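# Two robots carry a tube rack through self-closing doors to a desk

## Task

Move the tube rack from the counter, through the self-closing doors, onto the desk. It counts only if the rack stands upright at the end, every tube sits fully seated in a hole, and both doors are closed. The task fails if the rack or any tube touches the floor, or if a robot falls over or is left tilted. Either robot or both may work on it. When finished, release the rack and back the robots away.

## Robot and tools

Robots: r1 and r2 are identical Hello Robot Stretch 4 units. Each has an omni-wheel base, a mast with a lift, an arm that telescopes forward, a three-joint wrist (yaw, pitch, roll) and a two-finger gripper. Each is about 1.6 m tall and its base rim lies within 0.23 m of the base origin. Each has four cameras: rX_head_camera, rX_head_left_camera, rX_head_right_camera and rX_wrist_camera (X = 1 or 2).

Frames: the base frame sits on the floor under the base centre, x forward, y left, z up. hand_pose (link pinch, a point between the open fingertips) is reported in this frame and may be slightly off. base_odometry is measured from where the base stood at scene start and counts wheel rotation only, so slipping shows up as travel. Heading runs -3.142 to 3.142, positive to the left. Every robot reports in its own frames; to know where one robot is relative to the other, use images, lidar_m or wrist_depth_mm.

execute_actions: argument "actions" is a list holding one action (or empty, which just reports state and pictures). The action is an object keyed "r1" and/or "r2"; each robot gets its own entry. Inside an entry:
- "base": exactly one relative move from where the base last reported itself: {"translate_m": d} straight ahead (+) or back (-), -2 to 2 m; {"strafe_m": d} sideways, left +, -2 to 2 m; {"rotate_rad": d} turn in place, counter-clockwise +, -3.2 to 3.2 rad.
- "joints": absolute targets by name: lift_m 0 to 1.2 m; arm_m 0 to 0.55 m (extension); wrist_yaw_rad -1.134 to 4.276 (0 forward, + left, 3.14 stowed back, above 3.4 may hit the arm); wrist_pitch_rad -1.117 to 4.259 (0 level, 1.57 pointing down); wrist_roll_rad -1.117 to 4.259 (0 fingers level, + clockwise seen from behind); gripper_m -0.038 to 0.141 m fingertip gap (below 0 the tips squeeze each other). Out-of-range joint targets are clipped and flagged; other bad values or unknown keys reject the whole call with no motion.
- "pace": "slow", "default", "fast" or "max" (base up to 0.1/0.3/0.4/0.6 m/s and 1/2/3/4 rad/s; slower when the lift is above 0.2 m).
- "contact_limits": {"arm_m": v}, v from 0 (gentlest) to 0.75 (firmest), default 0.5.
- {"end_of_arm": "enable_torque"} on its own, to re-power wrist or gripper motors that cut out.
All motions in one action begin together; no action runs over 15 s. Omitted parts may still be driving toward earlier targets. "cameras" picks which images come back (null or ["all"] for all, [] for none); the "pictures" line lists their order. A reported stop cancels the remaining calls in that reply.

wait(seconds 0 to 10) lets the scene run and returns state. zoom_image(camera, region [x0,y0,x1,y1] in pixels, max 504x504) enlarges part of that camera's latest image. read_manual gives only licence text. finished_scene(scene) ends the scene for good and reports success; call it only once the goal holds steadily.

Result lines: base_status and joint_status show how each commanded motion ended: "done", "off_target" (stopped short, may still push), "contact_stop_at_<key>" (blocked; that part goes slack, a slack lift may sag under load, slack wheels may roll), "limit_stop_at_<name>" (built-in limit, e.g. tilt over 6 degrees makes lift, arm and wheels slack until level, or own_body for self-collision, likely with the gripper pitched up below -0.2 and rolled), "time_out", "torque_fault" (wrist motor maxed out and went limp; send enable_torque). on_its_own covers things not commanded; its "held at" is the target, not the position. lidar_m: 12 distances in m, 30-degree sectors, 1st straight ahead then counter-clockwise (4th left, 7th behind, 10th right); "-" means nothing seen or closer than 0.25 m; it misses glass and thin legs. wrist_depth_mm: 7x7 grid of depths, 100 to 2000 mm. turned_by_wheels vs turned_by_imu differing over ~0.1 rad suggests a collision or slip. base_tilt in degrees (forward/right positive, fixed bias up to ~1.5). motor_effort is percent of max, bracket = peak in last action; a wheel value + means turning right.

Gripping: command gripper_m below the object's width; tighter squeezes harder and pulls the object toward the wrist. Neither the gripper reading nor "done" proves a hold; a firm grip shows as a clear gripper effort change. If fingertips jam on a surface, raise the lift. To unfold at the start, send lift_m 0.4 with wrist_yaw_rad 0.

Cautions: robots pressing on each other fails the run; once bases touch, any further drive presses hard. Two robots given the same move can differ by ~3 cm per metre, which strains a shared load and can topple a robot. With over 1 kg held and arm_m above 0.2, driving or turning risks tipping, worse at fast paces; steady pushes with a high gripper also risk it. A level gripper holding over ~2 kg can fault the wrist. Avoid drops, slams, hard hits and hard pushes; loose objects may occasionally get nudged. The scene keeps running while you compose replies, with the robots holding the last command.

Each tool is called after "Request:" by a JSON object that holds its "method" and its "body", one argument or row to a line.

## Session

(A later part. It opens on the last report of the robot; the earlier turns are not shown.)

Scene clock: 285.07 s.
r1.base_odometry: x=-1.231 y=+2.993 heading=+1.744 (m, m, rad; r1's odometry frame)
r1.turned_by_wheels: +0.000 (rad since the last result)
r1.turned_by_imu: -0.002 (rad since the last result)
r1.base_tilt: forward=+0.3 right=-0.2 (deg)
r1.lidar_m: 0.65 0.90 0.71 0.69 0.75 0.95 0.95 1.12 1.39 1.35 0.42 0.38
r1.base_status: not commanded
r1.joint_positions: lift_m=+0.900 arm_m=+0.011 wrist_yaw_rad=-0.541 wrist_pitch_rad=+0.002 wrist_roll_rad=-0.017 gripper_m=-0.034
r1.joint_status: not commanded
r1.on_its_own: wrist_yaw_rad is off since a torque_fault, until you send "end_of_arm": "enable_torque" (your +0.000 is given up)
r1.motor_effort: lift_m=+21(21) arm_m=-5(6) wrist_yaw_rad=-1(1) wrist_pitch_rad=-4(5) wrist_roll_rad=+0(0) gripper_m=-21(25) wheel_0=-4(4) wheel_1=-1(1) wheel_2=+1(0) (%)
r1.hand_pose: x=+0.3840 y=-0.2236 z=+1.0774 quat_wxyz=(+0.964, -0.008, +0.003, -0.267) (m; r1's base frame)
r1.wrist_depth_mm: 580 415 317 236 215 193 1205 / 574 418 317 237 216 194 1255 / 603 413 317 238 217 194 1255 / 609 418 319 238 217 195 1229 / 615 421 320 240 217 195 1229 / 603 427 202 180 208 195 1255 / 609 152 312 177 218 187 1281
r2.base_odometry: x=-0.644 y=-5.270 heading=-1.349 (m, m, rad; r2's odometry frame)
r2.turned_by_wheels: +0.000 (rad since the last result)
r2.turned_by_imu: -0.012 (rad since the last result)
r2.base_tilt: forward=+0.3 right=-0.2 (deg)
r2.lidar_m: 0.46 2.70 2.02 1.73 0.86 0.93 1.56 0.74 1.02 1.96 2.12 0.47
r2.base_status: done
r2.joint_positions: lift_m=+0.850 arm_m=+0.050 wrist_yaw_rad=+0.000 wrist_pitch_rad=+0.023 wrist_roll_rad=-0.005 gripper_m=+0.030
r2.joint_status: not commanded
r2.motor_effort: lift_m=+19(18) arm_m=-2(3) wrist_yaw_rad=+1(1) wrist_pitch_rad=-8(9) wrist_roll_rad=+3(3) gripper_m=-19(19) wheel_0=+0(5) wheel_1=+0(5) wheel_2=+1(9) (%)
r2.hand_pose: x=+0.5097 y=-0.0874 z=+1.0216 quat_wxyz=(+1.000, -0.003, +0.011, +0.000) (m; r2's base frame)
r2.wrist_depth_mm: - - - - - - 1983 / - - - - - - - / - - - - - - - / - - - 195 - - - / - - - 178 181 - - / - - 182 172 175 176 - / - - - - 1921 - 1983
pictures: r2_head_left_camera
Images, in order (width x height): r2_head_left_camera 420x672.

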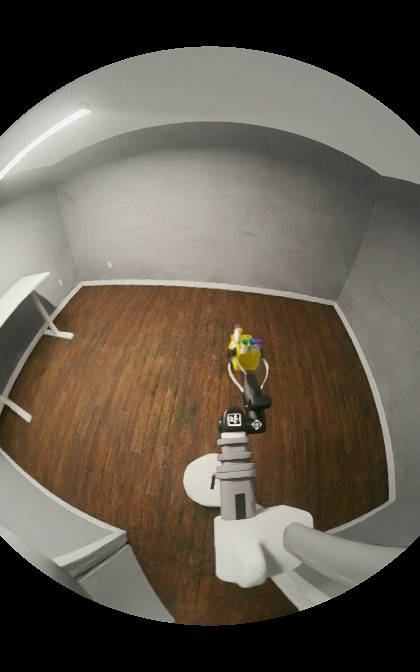

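Request:
{"method": "execute_actions", "body": {
  "actions": [
    {"r2":{"base":{"translate_m":0.4}},"r1":{"joints":{"gripper_m":0.1}}}
  ],
  "cameras": []
}}

Request:
{"method": "execute_actions", "body": {
  "actions": [
    {"r2":{"base":{"rotate_rad":1.5},"pace":"slow"},"r1":{"base":{"translate_m":-0.3}}}
  ],
  "cameras": []
}}

Request:
{"method": "execute_actions", "body": {
  "actions": [
    {"r2":{"base":{"translate_m":1.0}}}
  ],
  "cameras": ["r2_head_camera","r2_wrist_camera","r1_head_camera"]
}}

Scene clock: 289.63 s.
r1.base_odometry: x=-1.231 y=+2.993 heading=+1.744 (m, m, rad; r1's odometry frame)
r1.turned_by_wheels: +0.000 (rad since the last result)
r1.turned_by_imu: -0.001 (rad since the last result)
r1.base_tilt: forward=+0.2 right=-0.3 (deg)
r1.lidar_m: 0.71 0.93 0.71 0.69 0.76 0.95 0.95 1.12 1.36 1.35 0.45 0.41
r1.base_status: not commanded
r1.joint_positions: lift_m=+0.900 arm_m=+0.011 wrist_yaw_rad=-0.481 wrist_pitch_rad=+0.002 wrist_roll_rad=-0.017 gripper_m=+0.100
r1.joint_status: all done
r1.on_its_own: wrist_yaw_rad is off since a torque_fault, until you send "end_of_arm": "enable_torque" (your +0.000 is given up)
r1.motor_effort: lift_m=+21(21) arm_m=-5(5) wrist_yaw_rad=+0(1) wrist_pitch_rad=-5(5) wrist_roll_rad=+0(0) gripper_m=-4(23) wheel_0=-4(4) wheel_1=-1(1) wheel_2=+0(1) (%)
r1.hand_pose: x=+0.3972 y=-0.2110 z=+1.0774 quat_wxyz=(+0.971, -0.008, +0.003, -0.238) (m; r1's base frame)
r1.wrist_depth_mm: 750 530 389 317 245 226 1205 / 759 525 397 319 253 227 1205 / 778 525 397 319 249 228 226 / 798 535 394 320 249 228 222 / 798 535 402 324 251 229 223 / 788 549 364 322 196 229 225 / 778 484 404 156 251 220 230
r2.base_odometry: x=-0.556 y=-5.660 heading=-1.348 (m, m, rad; r2's odometry frame)
r2.turned_by_wheels: +0.000 (rad since the last result)
r2.turned_by_imu: -0.004 (rad since the last result)
r2.base_tilt: forward=+0.2 right=-0.1 (deg)
r2.lidar_m: 0.47 2.25 1.98 1.93 1.30 1.16 1.24 1.12 1.66 1.99 2.16 0.48
r2.base_status: done
r2.joint_positions: lift_m=+0.850 arm_m=+0.050 wrist_yaw_rad=+0.000 wrist_pitch_rad=+0.023 wrist_roll_rad=-0.005 gripper_m=+0.030
r2.joint_status: not commanded
r2.motor_effort: lift_m=+18(19) arm_m=-2(2) wrist_yaw_rad=-2(2) wrist_pitch_rad=-9(9) wrist_roll_rad=+3(3) gripper_m=-22(19) wheel_0=+0(5) wheel_1=+1(6) wheel_2=+2(9) (%)
r2.hand_pose: x=+0.5097 y=-0.0874 z=+1.0216 quat_wxyz=(+1.000, -0.003, +0.011, +0.000) (m; r2's base frame)
r2.wrist_depth_mm: 1921 1863 1808 1756 1708 1661 1576 / 1983 1921 1863 1756 1708 1661 1618 / 1983 1921 1863 1756 1756 1708 1618 / - 1921 1863 195 1756 1708 1661 / - 1921 1863 177 181 1708 1661 / - 1983 182 172 175 176 1661 / - 1983 1863 - 1756 1756 1708
pictures: none
No camera images: the call's "cameras" was empty. Leave "cameras" out to get every camera's image.

Scene clock: 292.43 s.
r1.base_odometry: x=-1.179 y=+2.697 heading=+1.744 (m, m, rad; r1's odometry frame)
r1.turned_by_wheels: +0.000 (rad since the last result)
r1.turned_by_imu: +0.000 (rad since the last result)
r1.base_tilt: forward=+0.2 right=-0.3 (deg)
r1.lidar_m: 1.25 0.93 0.73 0.71 0.80 0.66 0.74 0.79 1.11 1.31 1.45 1.01
r1.base_status: done
r1.joint_positions: lift_m=+0.900 arm_m=+0.011 wrist_yaw_rad=-0.252 wrist_pitch_rad=+0.002 wrist_roll_rad=-0.017 gripper_m=+0.100
r1.joint_status: not commanded
r1.on_its_own: wrist_yaw_rad is off since a torque_fault, until you send "end_of_arm": "enable_torque" (your +0.000 is given up)
r1.motor_effort: lift_m=+21(21) arm_m=-5(5) wrist_yaw_rad=-1(1) wrist_pitch_rad=-5(5) wrist_roll_rad=+0(0) gripper_m=+0(5) wheel_0=-1(10) wheel_1=+1(7) wheel_2=+1(15) (%)
r1.hand_pose: x=+0.4394 y=-0.1566 z=+1.0774 quat_wxyz=(+0.992, -0.008, +0.002, -0.126) (m; r1's base frame)
r1.wrist_depth_mm: 1205 1308 1138 960 866 788 1537 / 1182 1255 1118 991 866 798 1576 / 1229 1255 1138 991 854 798 1499 / 1229 1281 1138 991 878 788 1499 / 1205 1255 1182 991 878 788 1537 / 1229 1229 1060 976 198 788 1537 / 1205 1229 1160 151 891 778 1499
r2.base_odometry: x=-0.556 y=-5.660 heading=+0.152 (m, m, rad; r2's odometry frame)
r2.turned_by_wheels: +1.500 (rad since the last result)
r2.turned_by_imu: +1.531 (rad since the last result)
r2.base_tilt: forward=+0.3 right=-0.1 (deg)
r2.lidar_m: 0.46 1.37 1.16 1.35 1.11 1.56 2.01 2.14 2.13 2.07 2.20 0.48
r2.base_status: done
r2.joint_positions: lift_m=+0.850 arm_m=+0.050 wrist_yaw_rad=+0.000 wrist_pitch_rad=+0.023 wrist_roll_rad=-0.005 gripper_m=+0.030
r2.joint_status: not commanded
r2.motor_effort: lift_m=+18(19) arm_m=-2(2) wrist_yaw_rad=-1(0) wrist_pitch_rad=-10(9) wrist_roll_rad=+4(3) gripper_m=-20(16) wheel_0=+0(7) wheel_1=+0(4) wheel_2=+0(6) (%)
r2.hand_pose: x=+0.5098 y=-0.0874 z=+1.0216 quat_wxyz=(+1.000, -0.003, +0.011, +0.000) (m; r2's base frame)
r2.wrist_depth_mm: 1464 - - - - - - / 1397 - - - - - - / 1430 - - - - - - / 1397 - - 195 - - - / 1430 - - 178 181 - - / 1397 1756 182 171 175 176 - / 1397 1808 - - 1863 - 1983
pictures: none
No camera images: the call's "cameras" was empty. Leave "cameras" out to get every camera's image.

Scene clock: 297.23 s.
r1.base_odometry: x=-1.179 y=+2.697 heading=+1.744 (m, m, rad; r1's odometry frame)
r1.turned_by_wheels: +0.000 (rad since the last result)
r1.turned_by_imu: -0.002 (rad since the last result)
r1.base_tilt: forward=+0.2 right=-0.4 (deg)
r1.lidar_m: 1.53 0.96 0.75 0.72 0.82 0.68 0.73 0.82 1.09 1.32 1.46 1.55
r1.base_status: not commanded
r1.joint_positions: lift_m=+0.900 arm_m=+0.011 wrist_yaw_rad=-0.252 wrist_pitch_rad=+0.002 wrist_roll_rad=-0.017 gripper_m=+0.100
r1.joint_status: not commanded
r1.on_its_own: wrist_yaw_rad is off since a torque_fault, until you send "end_of_arm": "enable_torque" (your +0.000 is given up)
r1.motor_effort: lift_m=+21(21) arm_m=-5(5) wrist_yaw_rad=-2(1) wrist_pitch_rad=-5(5) wrist_roll_rad=+0(0) gripper_m=-3(1) wheel_0=-1(1) wheel_1=+1(1) wheel_2=+1(1) (%)
r1.hand_pose: x=+0.4394 y=-0.1566 z=+1.0774 quat_wxyz=(+0.992, -0.008, +0.002, -0.126) (m; r1's base frame)
r1.wrist_depth_mm: 1205 1255 1308 1397 1397 1464 1499 / 1229 1229 1308 1366 1397 1464 1537 / 1205 1255 1308 1336 1430 1464 1499 / 1205 1255 1308 1336 1397 1499 1576 / 1205 1255 1308 1397 1430 1499 1537 / 1229 1255 1308 1336 198 1464 1499 / 1205 1255 1308 151 1430 1464 1499
r2.base_odometry: x=+0.433 y=-5.509 heading=+0.151 (m, m, rad; r2's odometry frame)
r2.turned_by_wheels: +0.000 (rad since the last result)
r2.turned_by_imu: -0.008 (rad since the last result)
r2.base_tilt: forward=+0.1 right=+0.1 (deg)
r2.lidar_m: 0.47 0.99 0.99 0.95 1.02 1.59 3.03 2.88 2.18 2.13 1.26 0.50
r2.base_status: done
r2.joint_positions: lift_m=+0.850 arm_m=+0.050 wrist_yaw_rad=+0.000 wrist_pitch_rad=+0.023 wrist_roll_rad=-0.005 gripper_m=+0.030
r2.joint_status: not commanded
r2.motor_effort: lift_m=+19(18) arm_m=-2(3) wrist_yaw_rad=+0(1) wrist_pitch_rad=-9(9) wrist_roll_rad=+2(3) gripper_m=-20(16) wheel_0=-2(7) wheel_1=-1(6) wheel_2=+0(9) (%)
r2.hand_pose: x=+0.5097 y=-0.0874 z=+1.0216 quat_wxyz=(+1.000, -0.003, +0.011, +0.000) (m; r2's base frame)
r2.wrist_depth_mm: 1366 1430 1430 1397 1397 1366 1336 / 1366 1430 1430 1397 1397 1366 1336 / 1366 1464 1464 1430 1397 1397 1366 / 1366 1464 1464 195 1281 1397 1366 / 1229 960 676 177 181 750 732 / 1336 1499 182 172 175 176 1397 / 1336 1537 1060 - 1464 1430 1397
pictures: r1_head_camera, r2_head_camera, r2_wrist_camera
Images, in order (width x height): r1_head_camera 420x560, r2_head_camera 420x560, r2_wrist_camera 616x392.

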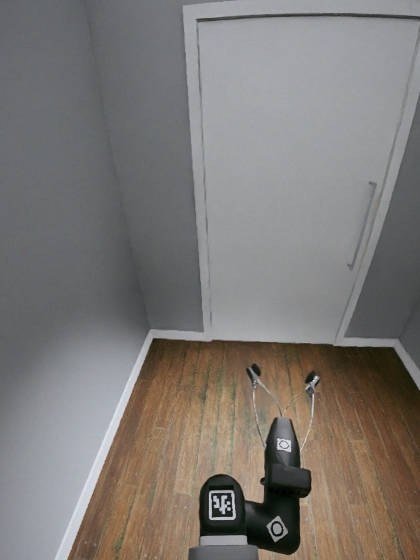

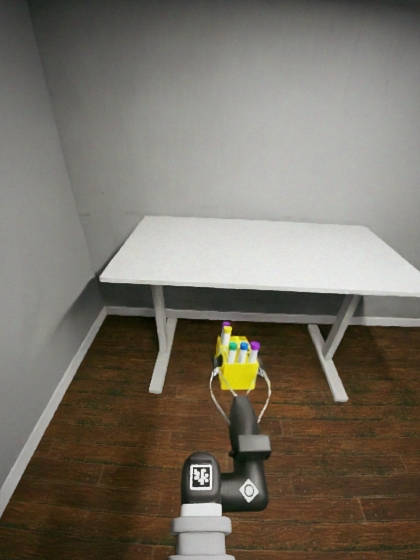

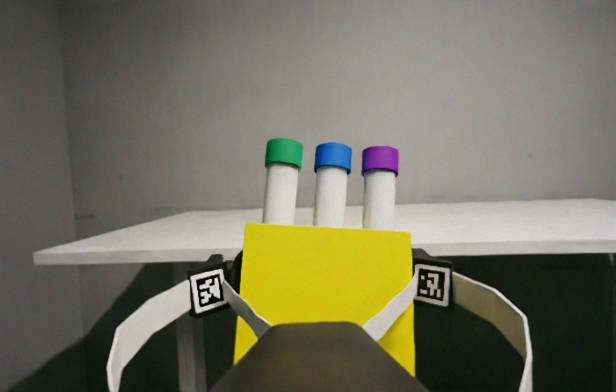

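Request:
{"method": "execute_actions", "body": {
  "actions": [
    {"r2":{"joints":{"lift_m":0.95},"pace":"slow"}}
  ],
  "cameras": []
}}

Request:
{"method": "execute_actions", "body": {
  "actions": [
    {"r2":{"base":{"translate_m":0.45},"joints":{"arm_m":0.3},"pace":"slow"}}
  ],
  "cameras": ["r2_wrist_camera"]
}}

Request:
{"method": "execute_actions", "body": {
  "actions": [
    {"r2":{"joints":{"lift_m":0.88},"pace":"slow"}}
  ],
  "cameras": ["r2_wrist_camera"]
}}

Scene clock: 300.07 s.
r1.base_odometry: x=-1.179 y=+2.697 heading=+1.744 (m, m, rad; r1's odometry frame)
r1.turned_by_wheels: +0.000 (rad since the last result)
r1.turned_by_imu: -0.001 (rad since the last result)
r1.base_tilt: forward=+0.2 right=-0.3 (deg)
r1.lidar_m: 1.51 0.94 0.73 0.72 0.81 0.67 0.74 0.81 1.07 1.32 1.43 1.55
r1.base_status: not commanded
r1.joint_positions: lift_m=+0.900 arm_m=+0.011 wrist_yaw_rad=-0.252 wrist_pitch_rad=+0.002 wrist_roll_rad=-0.017 gripper_m=+0.100
r1.joint_status: not commanded
r1.on_its_own: wrist_yaw_rad is off since a torque_fault, until you send "end_of_arm": "enable_torque" (your +0.000 is given up)
r1.motor_effort: lift_m=+21(21) arm_m=-5(5) wrist_yaw_rad=-1(1) wrist_pitch_rad=-4(4) wrist_roll_rad=+0(0) gripper_m=+1(1) wheel_0=-1(1) wheel_1=+1(1) wheel_2=+1(1) (%)
r1.hand_pose: x=+0.4394 y=-0.1566 z=+1.0774 quat_wxyz=(+0.992, -0.008, +0.002, -0.126) (m; r1's base frame)
r1.wrist_depth_mm: 1205 1255 1308 1397 1430 1499 1537 / 1229 1255 1281 1308 1397 1499 1537 / 1205 1281 1308 1336 1430 1464 1464 / 1205 1281 1308 1366 1430 1464 1499 / 1205 1255 1308 1366 1430 1499 1499 / 1229 1229 1336 1366 198 1464 1499 / 1229 1229 1308 151 1397 1499 1499
r2.base_odometry: x=+0.433 y=-5.509 heading=+0.151 (m, m, rad; r2's odometry frame)
r2.turned_by_wheels: +0.000 (rad since the last result)
r2.turned_by_imu: -0.001 (rad since the last result)
r2.base_tilt: forward=+0.3 right=-0.2 (deg)
r2.lidar_m: 0.46 0.99 0.98 0.95 1.01 1.63 3.03 2.90 2.19 2.13 1.25 0.94
r2.base_status: not commanded
r2.joint_positions: lift_m=+0.950 arm_m=+0.050 wrist_yaw_rad=+0.000 wrist_pitch_rad=+0.023 wrist_roll_rad=-0.005 gripper_m=+0.030
r2.joint_status: all done
r2.motor_effort: lift_m=+22(23) arm_m=-2(2) wrist_yaw_rad=+1(1) wrist_pitch_rad=-9(8) wrist_roll_rad=+3(3) gripper_m=-19(21) wheel_0=-2(2) wheel_1=-1(1) wheel_2=+0(0) (%)
r2.hand_pose: x=+0.5097 y=-0.0874 z=+1.1214 quat_wxyz=(+1.000, -0.003, +0.011, +0.000) (m; r2's base frame)
r2.wrist_depth_mm: 1397 1430 1430 1397 1366 1397 1336 / 1397 1464 1430 1397 1397 1366 1336 / 1366 1464 1430 1430 1397 1397 1397 / 1366 1499 1464 195 1430 1430 1366 / 1336 1499 878 177 181 991 960 / 1229 732 182 172 175 176 699 / 1336 1537 1078 - 1464 1464 1397
pictures: none
No camera images: the call's "cameras" was empty. Leave "cameras" out to get every camera's image.

Scene clock: 305.87 s.
r1.base_odometry: x=-1.179 y=+2.697 heading=+1.744 (m, m, rad; r1's odometry frame)
r1.turned_by_wheels: +0.000 (rad since the last result)
r1.turned_by_imu: -0.002 (rad since the last result)
r1.base_tilt: forward=+0.3 right=-0.3 (deg)
r1.lidar_m: 1.52 0.94 0.72 0.71 0.77 0.66 0.75 0.81 1.10 1.33 1.44 1.57
r1.base_status: not commanded
r1.joint_positions: lift_m=+0.900 arm_m=+0.011 wrist_yaw_rad=-0.252 wrist_pitch_rad=+0.002 wrist_roll_rad=-0.017 gripper_m=+0.100
r1.joint_status: not commanded
r1.on_its_own: wrist_yaw_rad is off since a torque_fault, until you send "end_of_arm": "enable_torque" (your +0.000 is given up)
r1.motor_effort: lift_m=+21(21) arm_m=-5(5) wrist_yaw_rad=-4(1) wrist_pitch_rad=-5(5) wrist_roll_rad=+0(0) gripper_m=+0(0) wheel_0=-1(1) wheel_1=+1(1) wheel_2=+1(1) (%)
r1.hand_pose: x=+0.4394 y=-0.1566 z=+1.0774 quat_wxyz=(+0.992, -0.008, +0.002, -0.126) (m; r1's base frame)
r1.wrist_depth_mm: 1229 1255 1308 1336 1430 1499 1499 / 1182 1255 1308 1308 1397 1430 1537 / 1229 1281 1308 1397 1464 1430 1499 / 1255 1255 1308 1397 1366 1430 1499 / 1229 1255 1281 1397 1397 1464 1499 / 1229 1229 1308 1336 197 1499 1499 / 1205 1205 1308 151 1397 1464 1499
r2.base_odometry: x=+0.877 y=-5.441 heading=+0.152 (m, m, rad; r2's odometry frame)
r2.turned_by_wheels: +0.000 (rad since the last result)
r2.turned_by_imu: -0.005 (rad since the last result)
r2.base_tilt: forward=+0.2 right=-0.1 (deg)
r2.lidar_m: 0.47 0.52 0.97 0.93 1.00 1.58 3.54 2.93 2.20 2.16 0.66 0.50
r2.base_status: done
r2.joint_positions: lift_m=+0.950 arm_m=+0.299 wrist_yaw_rad=+0.000 wrist_pitch_rad=+0.023 wrist_roll_rad=-0.005 gripper_m=+0.030
r2.joint_status: all done
r2.motor_effort: lift_m=+22(22) arm_m=+5(4) wrist_yaw_rad=+0(1) wrist_pitch_rad=-9(9) wrist_roll_rad=+3(2) gripper_m=-19(19) wheel_0=+1(1) wheel_1=+1(4) wheel_2=-1(5) (%)
r2.hand_pose: x=+0.7584 y=-0.0874 z=+1.1214 quat_wxyz=(+1.000, -0.003, +0.011, +0.000) (m; r2's base frame)
r2.wrist_depth_mm: 768 750 741 723 715 707 699 / 768 759 741 732 715 723 707 / 768 759 750 732 732 723 715 / 788 768 759 195 732 723 715 / 788 778 759 178 181 741 723 / 788 609 182 172 175 176 585 / 469 433 452 - 407 427 421
pictures: r2_wrist_camera
Images, in order (width x height): r2_wrist_camera 616x392.

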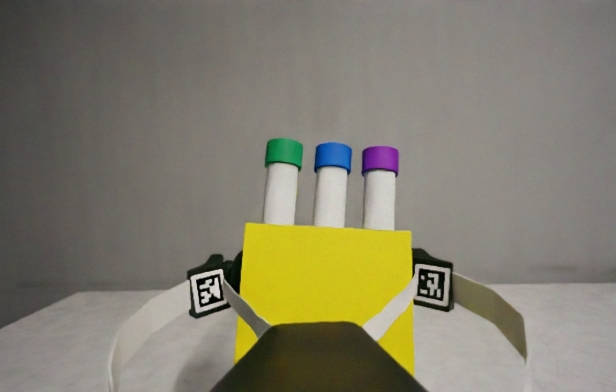

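Scene clock: 307.33 s.
r1.base_odometry: x=-1.179 y=+2.697 heading=+1.744 (m, m, rad; r1's odometry frame)
r1.turned_by_wheels: +0.000 (rad since the last result)
r1.turned_by_imu: +0.000 (rad since the last result)
r1.base_tilt: forward=+0.2 right=-0.3 (deg)
r1.lidar_m: 1.53 0.95 0.76 0.72 0.80 0.68 0.73 0.80 1.10 1.33 1.45 1.57
r1.base_status: not commanded
r1.joint_positions: lift_m=+0.900 arm_m=+0.011 wrist_yaw_rad=-0.252 wrist_pitch_rad=+0.002 wrist_roll_rad=-0.017 gripper_m=+0.100
r1.joint_status: not commanded
r1.on_its_own: wrist_yaw_rad is off since a torque_fault, until you send "end_of_arm": "enable_torque" (your +0.000 is given up)
r1.motor_effort: lift_m=+21(21) arm_m=-5(5) wrist_yaw_rad=-1(1) wrist_pitch_rad=-4(4) wrist_roll_rad=+0(0) gripper_m=-4(2) wheel_0=-1(1) wheel_1=+1(1) wheel_2=+1(1) (%)
r1.hand_pose: x=+0.4394 y=-0.1566 z=+1.0774 quat_wxyz=(+0.992, -0.008, +0.002, -0.126) (m; r1's base frame)
r1.wrist_depth_mm: 1205 1281 1308 1366 1430 1499 1537 / 1205 1229 1308 1397 1430 1537 1499 / 1182 1281 1336 1336 1430 1499 1499 / 1229 1255 1281 1366 1430 1464 1464 / 1205 1281 1308 1336 1397 1499 1537 / 1229 1255 1281 1336 198 1464 1499 / 1229 1229 1281 151 1430 1464 1537
r2.base_odometry: x=+0.877 y=-5.441 heading=+0.152 (m, m, rad; r2's odometry frame)
r2.turned_by_wheels: +0.000 (rad since the last result)
r2.turned_by_imu: -0.001 (rad since the last result)
r2.base_tilt: forward=+0.1 right=-0.1 (deg)
r2.lidar_m: 0.50 0.51 0.96 0.93 0.97 1.56 3.52 2.93 2.23 2.15 0.67 0.49
r2.base_status: not commanded
r2.joint_positions: lift_m=+0.880 arm_m=+0.299 wrist_yaw_rad=+0.000 wrist_pitch_rad=+0.023 wrist_roll_rad=-0.005 gripper_m=+0.030
r2.joint_status: all done
r2.motor_effort: lift_m=+15(22) arm_m=+5(5) wrist_yaw_rad=-1(0) wrist_pitch_rad=-9(9) wrist_roll_rad=+3(3) gripper_m=-20(20) wheel_0=+1(1) wheel_1=+1(1) wheel_2=-1(1) (%)
r2.hand_pose: x=+0.7584 y=-0.0874 z=+1.0519 quat_wxyz=(+1.000, -0.003, +0.011, +0.000) (m; r2's base frame)
r2.wrist_depth_mm: 759 750 732 723 715 707 707 / 768 750 741 732 723 707 707 / 768 759 750 732 723 715 715 / 778 768 750 196 741 723 715 / 788 768 609 177 181 691 661 / 473 427 182 172 175 176 407 / 327 300 315 - 285 297 294
pictures: r2_wrist_camera
Images, in order (width x height): r2_wrist_camera 616x392.

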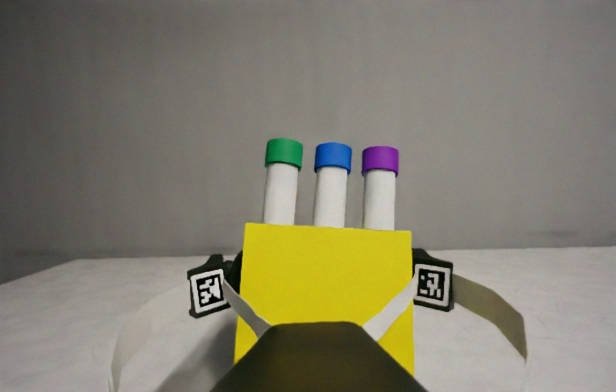

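Request:
{"method": "execute_actions", "body": {
  "actions": [
    {"r2":{"joints":{"lift_m":0.832},"pace":"slow"}}
  ],
  "cameras": []
}}

Request:
{"method": "execute_actions", "body": {
  "actions": [
    {"r2":{"joints":{"gripper_m":0.14}}}
  ],
  "cameras": []
}}

Request:
{"method": "execute_actions", "body": {
  "actions": [
    {"r2":{"joints":{"arm_m":0.05,"wrist_yaw_rad":0}}}
  ],
  "cameras": ["r2_wrist_camera","r2_head_camera"]
}}

Scene clock: 309.63 s.
r1.base_odometry: x=-1.179 y=+2.697 heading=+1.744 (m, m, rad; r1's odometry frame)
r1.turned_by_wheels: +0.000 (rad since the last result)
r1.turned_by_imu: -0.001 (rad since the last result)
r1.base_tilt: forward=+0.3 right=-0.3 (deg)
r1.lidar_m: 1.53 0.96 0.75 0.72 0.79 0.67 0.73 0.81 1.10 1.32 1.42 1.56
r1.base_status: not commanded
r1.joint_positions: lift_m=+0.900 arm_m=+0.011 wrist_yaw_rad=-0.252 wrist_pitch_rad=+0.002 wrist_roll_rad=-0.017 gripper_m=+0.100
r1.joint_status: not commanded
r1.on_its_own: wrist_yaw_rad is off since a torque_fault, until you send "end_of_arm": "enable_torque" (your +0.000 is given up)
r1.motor_effort: lift_m=+21(21) arm_m=-5(5) wrist_yaw_rad=+0(1) wrist_pitch_rad=-5(4) wrist_roll_rad=+1(0) gripper_m=-2(2) wheel_0=-1(1) wheel_1=+1(1) wheel_2=+1(1) (%)
r1.hand_pose: x=+0.4394 y=-0.1566 z=+1.0774 quat_wxyz=(+0.992, -0.008, +0.002, -0.126) (m; r1's base frame)
r1.wrist_depth_mm: 1205 1255 1308 1366 1430 1499 1499 / 1205 1308 1308 1397 1430 1464 1537 / 1205 1255 1336 1336 1430 1464 1537 / 1205 1281 1336 1366 1397 1499 1499 / 1229 1281 1336 1366 1397 1430 1499 / 1205 1229 1308 1366 198 1499 1537 / 1229 1255 1281 151 1397 1464 1499
r2.base_odometry: x=+0.877 y=-5.441 heading=+0.152 (m, m, rad; r2's odometry frame)
r2.turned_by_wheels: +0.000 (rad since the last result)
r2.turned_by_imu: -0.001 (rad since the last result)
r2.base_tilt: forward=+0.4 right=+0.0 (deg)
r2.lidar_m: 0.49 0.51 0.94 0.93 1.01 1.57 3.53 2.92 2.22 2.16 0.64 0.53
r2.base_status: not commanded
r2.joint_positions: lift_m=+0.832 arm_m=+0.299 wrist_yaw_rad=+0.000 wrist_pitch_rad=+0.019 wrist_roll_rad=-0.006 gripper_m=+0.030
r2.joint_status: all done
r2.motor_effort: lift_m=+15(15) arm_m=+5(5) wrist_yaw_rad=+0(2) wrist_pitch_rad=+1(9) wrist_roll_rad=+3(3) gripper_m=-20(18) wheel_0=+1(1) wheel_1=+1(1) wheel_2=-1(1) (%)
r2.hand_pose: x=+0.7585 y=-0.0874 z=+1.0049 quat_wxyz=(+1.000, -0.003, +0.010, +0.000) (m; r2's base frame)
r2.wrist_depth_mm: 768 741 732 732 715 707 699 / 768 759 750 732 723 715 707 / 778 759 750 732 732 723 715 / 778 768 759 179 732 732 715 / 627 597 496 172 180 500 480 / 340 304 179 172 175 175 293 / 234 216 224 - 203 212 211
pictures: none
No camera images: the call's "cameras" was empty. Leave "cameras" out to get every camera's image.

Scene clock: 311.73 s.
r1.base_odometry: x=-1.179 y=+2.697 heading=+1.744 (m, m, rad; r1's odometry frame)
r1.turned_by_wheels: +0.000 (rad since the last result)
r1.turned_by_imu: -0.001 (rad since the last result)
r1.base_tilt: forward=+0.2 right=-0.3 (deg)
r1.lidar_m: 1.54 0.95 0.74 0.72 0.79 0.67 0.73 0.80 1.10 1.32 1.46 1.56
r1.base_status: not commanded
r1.joint_positions: lift_m=+0.900 arm_m=+0.011 wrist_yaw_rad=-0.252 wrist_pitch_rad=+0.002 wrist_roll_rad=-0.017 gripper_m=+0.100
r1.joint_status: not commanded
r1.on_its_own: wrist_yaw_rad is off since a torque_fault, until you send "end_of_arm": "enable_torque" (your +0.000 is given up)
r1.motor_effort: lift_m=+21(21) arm_m=-5(5) wrist_yaw_rad=-1(1) wrist_pitch_rad=-4(5) wrist_roll_rad=+0(0) gripper_m=+0(4) wheel_0=-1(1) wheel_1=+1(1) wheel_2=+0(1) (%)
r1.hand_pose: x=+0.4394 y=-0.1566 z=+1.0774 quat_wxyz=(+0.992, -0.008, +0.002, -0.126) (m; r1's base frame)
r1.wrist_depth_mm: 1229 1255 1281 1366 1397 1464 1499 / 1205 1255 1308 1308 1430 1499 1537 / 1229 1229 1308 1336 1430 1499 1537 / 1229 1229 1336 1336 1397 1464 1499 / 1205 1255 1336 1366 1430 1499 1537 / 1205 1229 1281 1366 197 1499 1499 / 1229 1255 1308 151 1430 1464 1499
r2.base_odometry: x=+0.877 y=-5.441 heading=+0.152 (m, m, rad; r2's odometry frame)
r2.turned_by_wheels: +0.000 (rad since the last result)
r2.turned_by_imu: -0.001 (rad since the last result)
r2.base_tilt: forward=+0.2 right=-0.1 (deg)
r2.lidar_m: 0.49 0.51 0.97 0.93 1.01 1.56 3.50 2.92 2.22 2.15 0.64 0.52
r2.base_status: not commanded
r2.joint_positions: lift_m=+0.832 arm_m=+0.299 wrist_yaw_rad=+0.000 wrist_pitch_rad=+0.021 wrist_roll_rad=-0.006 gripper_m=+0.140
r2.joint_status: all done
r2.motor_effort: lift_m=+15(15) arm_m=+5(5) wrist_yaw_rad=-1(0) wrist_pitch_rad=-5(5) wrist_roll_rad=+3(3) gripper_m=+4(17) wheel_0=+1(1) wheel_1=+1(1) wheel_2=-1(1) (%)
r2.hand_pose: x=+0.7585 y=-0.0874 z=+1.0044 quat_wxyz=(+1.000, -0.003, +0.011, +0.000) (m; r2's base frame)
r2.wrist_depth_mm: 759 741 741 723 723 707 707 / 768 759 741 732 732 715 707 / 768 759 759 741 741 723 715 / 778 768 759 199 732 723 715 / 615 585 484 194 399 427 473 / 336 296 196 163 193 270 289 / 231 216 223 - 225 209 208
pictures: none
No camera images: the call's "cameras" was empty. Leave "cameras" out to get every camera's image.

Scene clock: 313.60 s.
r1.base_odometry: x=-1.179 y=+2.697 heading=+1.744 (m, m, rad; r1's odometry frame)
r1.turned_by_wheels: +0.000 (rad since the last result)
r1.turned_by_imu: -0.001 (rad since the last result)
r1.base_tilt: forward=+0.2 right=-0.4 (deg)
r1.lidar_m: 1.52 0.95 0.74 0.72 0.79 0.68 0.75 0.81 1.11 1.32 1.45 1.57
r1.base_status: not commanded
r1.joint_positions: lift_m=+0.900 arm_m=+0.011 wrist_yaw_rad=-0.252 wrist_pitch_rad=+0.002 wrist_roll_rad=-0.017 gripper_m=+0.100
r1.joint_status: not commanded
r1.on_its_own: wrist_yaw_rad is off since a torque_fault, until you send "end_of_arm": "enable_torque" (your +0.000 is given up)
r1.motor_effort: lift_m=+21(21) arm_m=-5(5) wrist_yaw_rad=-2(1) wrist_pitch_rad=-4(4) wrist_roll_rad=+0(0) gripper_m=+2(2) wheel_0=-1(1) wheel_1=+1(2) wheel_2=+1(1) (%)
r1.hand_pose: x=+0.4394 y=-0.1566 z=+1.0774 quat_wxyz=(+0.992, -0.008, +0.002, -0.126) (m; r1's base frame)
r1.wrist_depth_mm: 1205 1205 1308 1336 1397 1464 1499 / 1255 1255 1336 1336 1397 1464 1537 / 1205 1255 1336 1366 1430 1430 1499 / 1182 1255 1336 1336 1430 1464 1464 / 1205 1281 1308 1366 1397 1464 1537 / 1205 1229 1366 1397 198 1499 1499 / 1205 1229 1281 151 1464 1499 1537
r2.base_odometry: x=+0.877 y=-5.441 heading=+0.152 (m, m, rad; r2's odometry frame)
r2.turned_by_wheels: +0.000 (rad since the last result)
r2.turned_by_imu: -0.001 (rad since the last result)
r2.base_tilt: forward=+0.2 right=-0.1 (deg)
r2.lidar_m: 0.49 0.52 0.97 0.91 1.00 1.56 3.51 2.93 2.23 2.15 0.66 0.50
r2.base_status: not commanded
r2.joint_positions: lift_m=+0.832 arm_m=+0.051 wrist_yaw_rad=+0.000 wrist_pitch_rad=+0.022 wrist_roll_rad=-0.006 gripper_m=+0.140
r2.joint_status: all done
r2.motor_effort: lift_m=+15(15) arm_m=-5(6) wrist_yaw_rad=+0(1) wrist_pitch_rad=-6(6) wrist_roll_rad=+3(3) gripper_m=-1(1) wheel_0=+1(1) wheel_1=+1(1) wheel_2=-1(0) (%)
r2.hand_pose: x=+0.5102 y=-0.0874 z=+1.0043 quat_wxyz=(+1.000, -0.003, +0.011, +0.000) (m; r2's base frame)
r2.wrist_depth_mm: 1008 1008 991 960 960 946 931 / 1008 1008 991 976 960 946 946 / 1025 1008 1008 976 976 960 946 / 1042 1025 1008 445 976 976 960 / 621 591 554 442 517 430 480 / 340 298 274 163 263 273 291 / 233 227 225 - 228 213 211
pictures: r2_head_camera, r2_wrist_camera
Images, in order (width x height): r2_head_camera 420x560, r2_wrist_camera 616x392.

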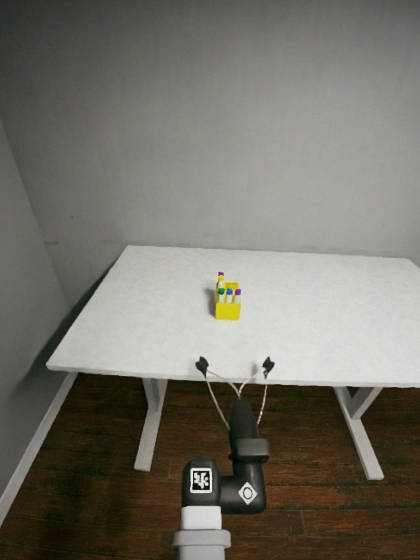

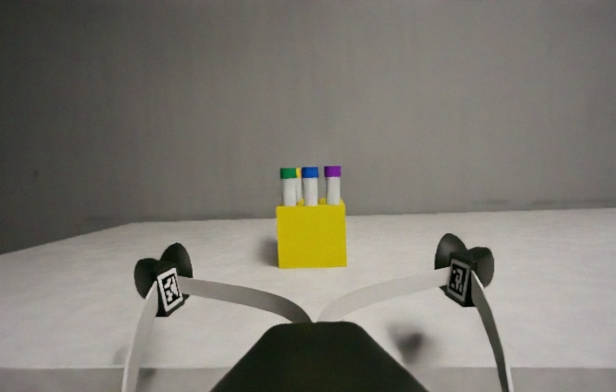

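Tubes are level.

Request:
{"method": "finished_scene", "body": {
  "scene": 1
}}

The scene is finished: the task was done.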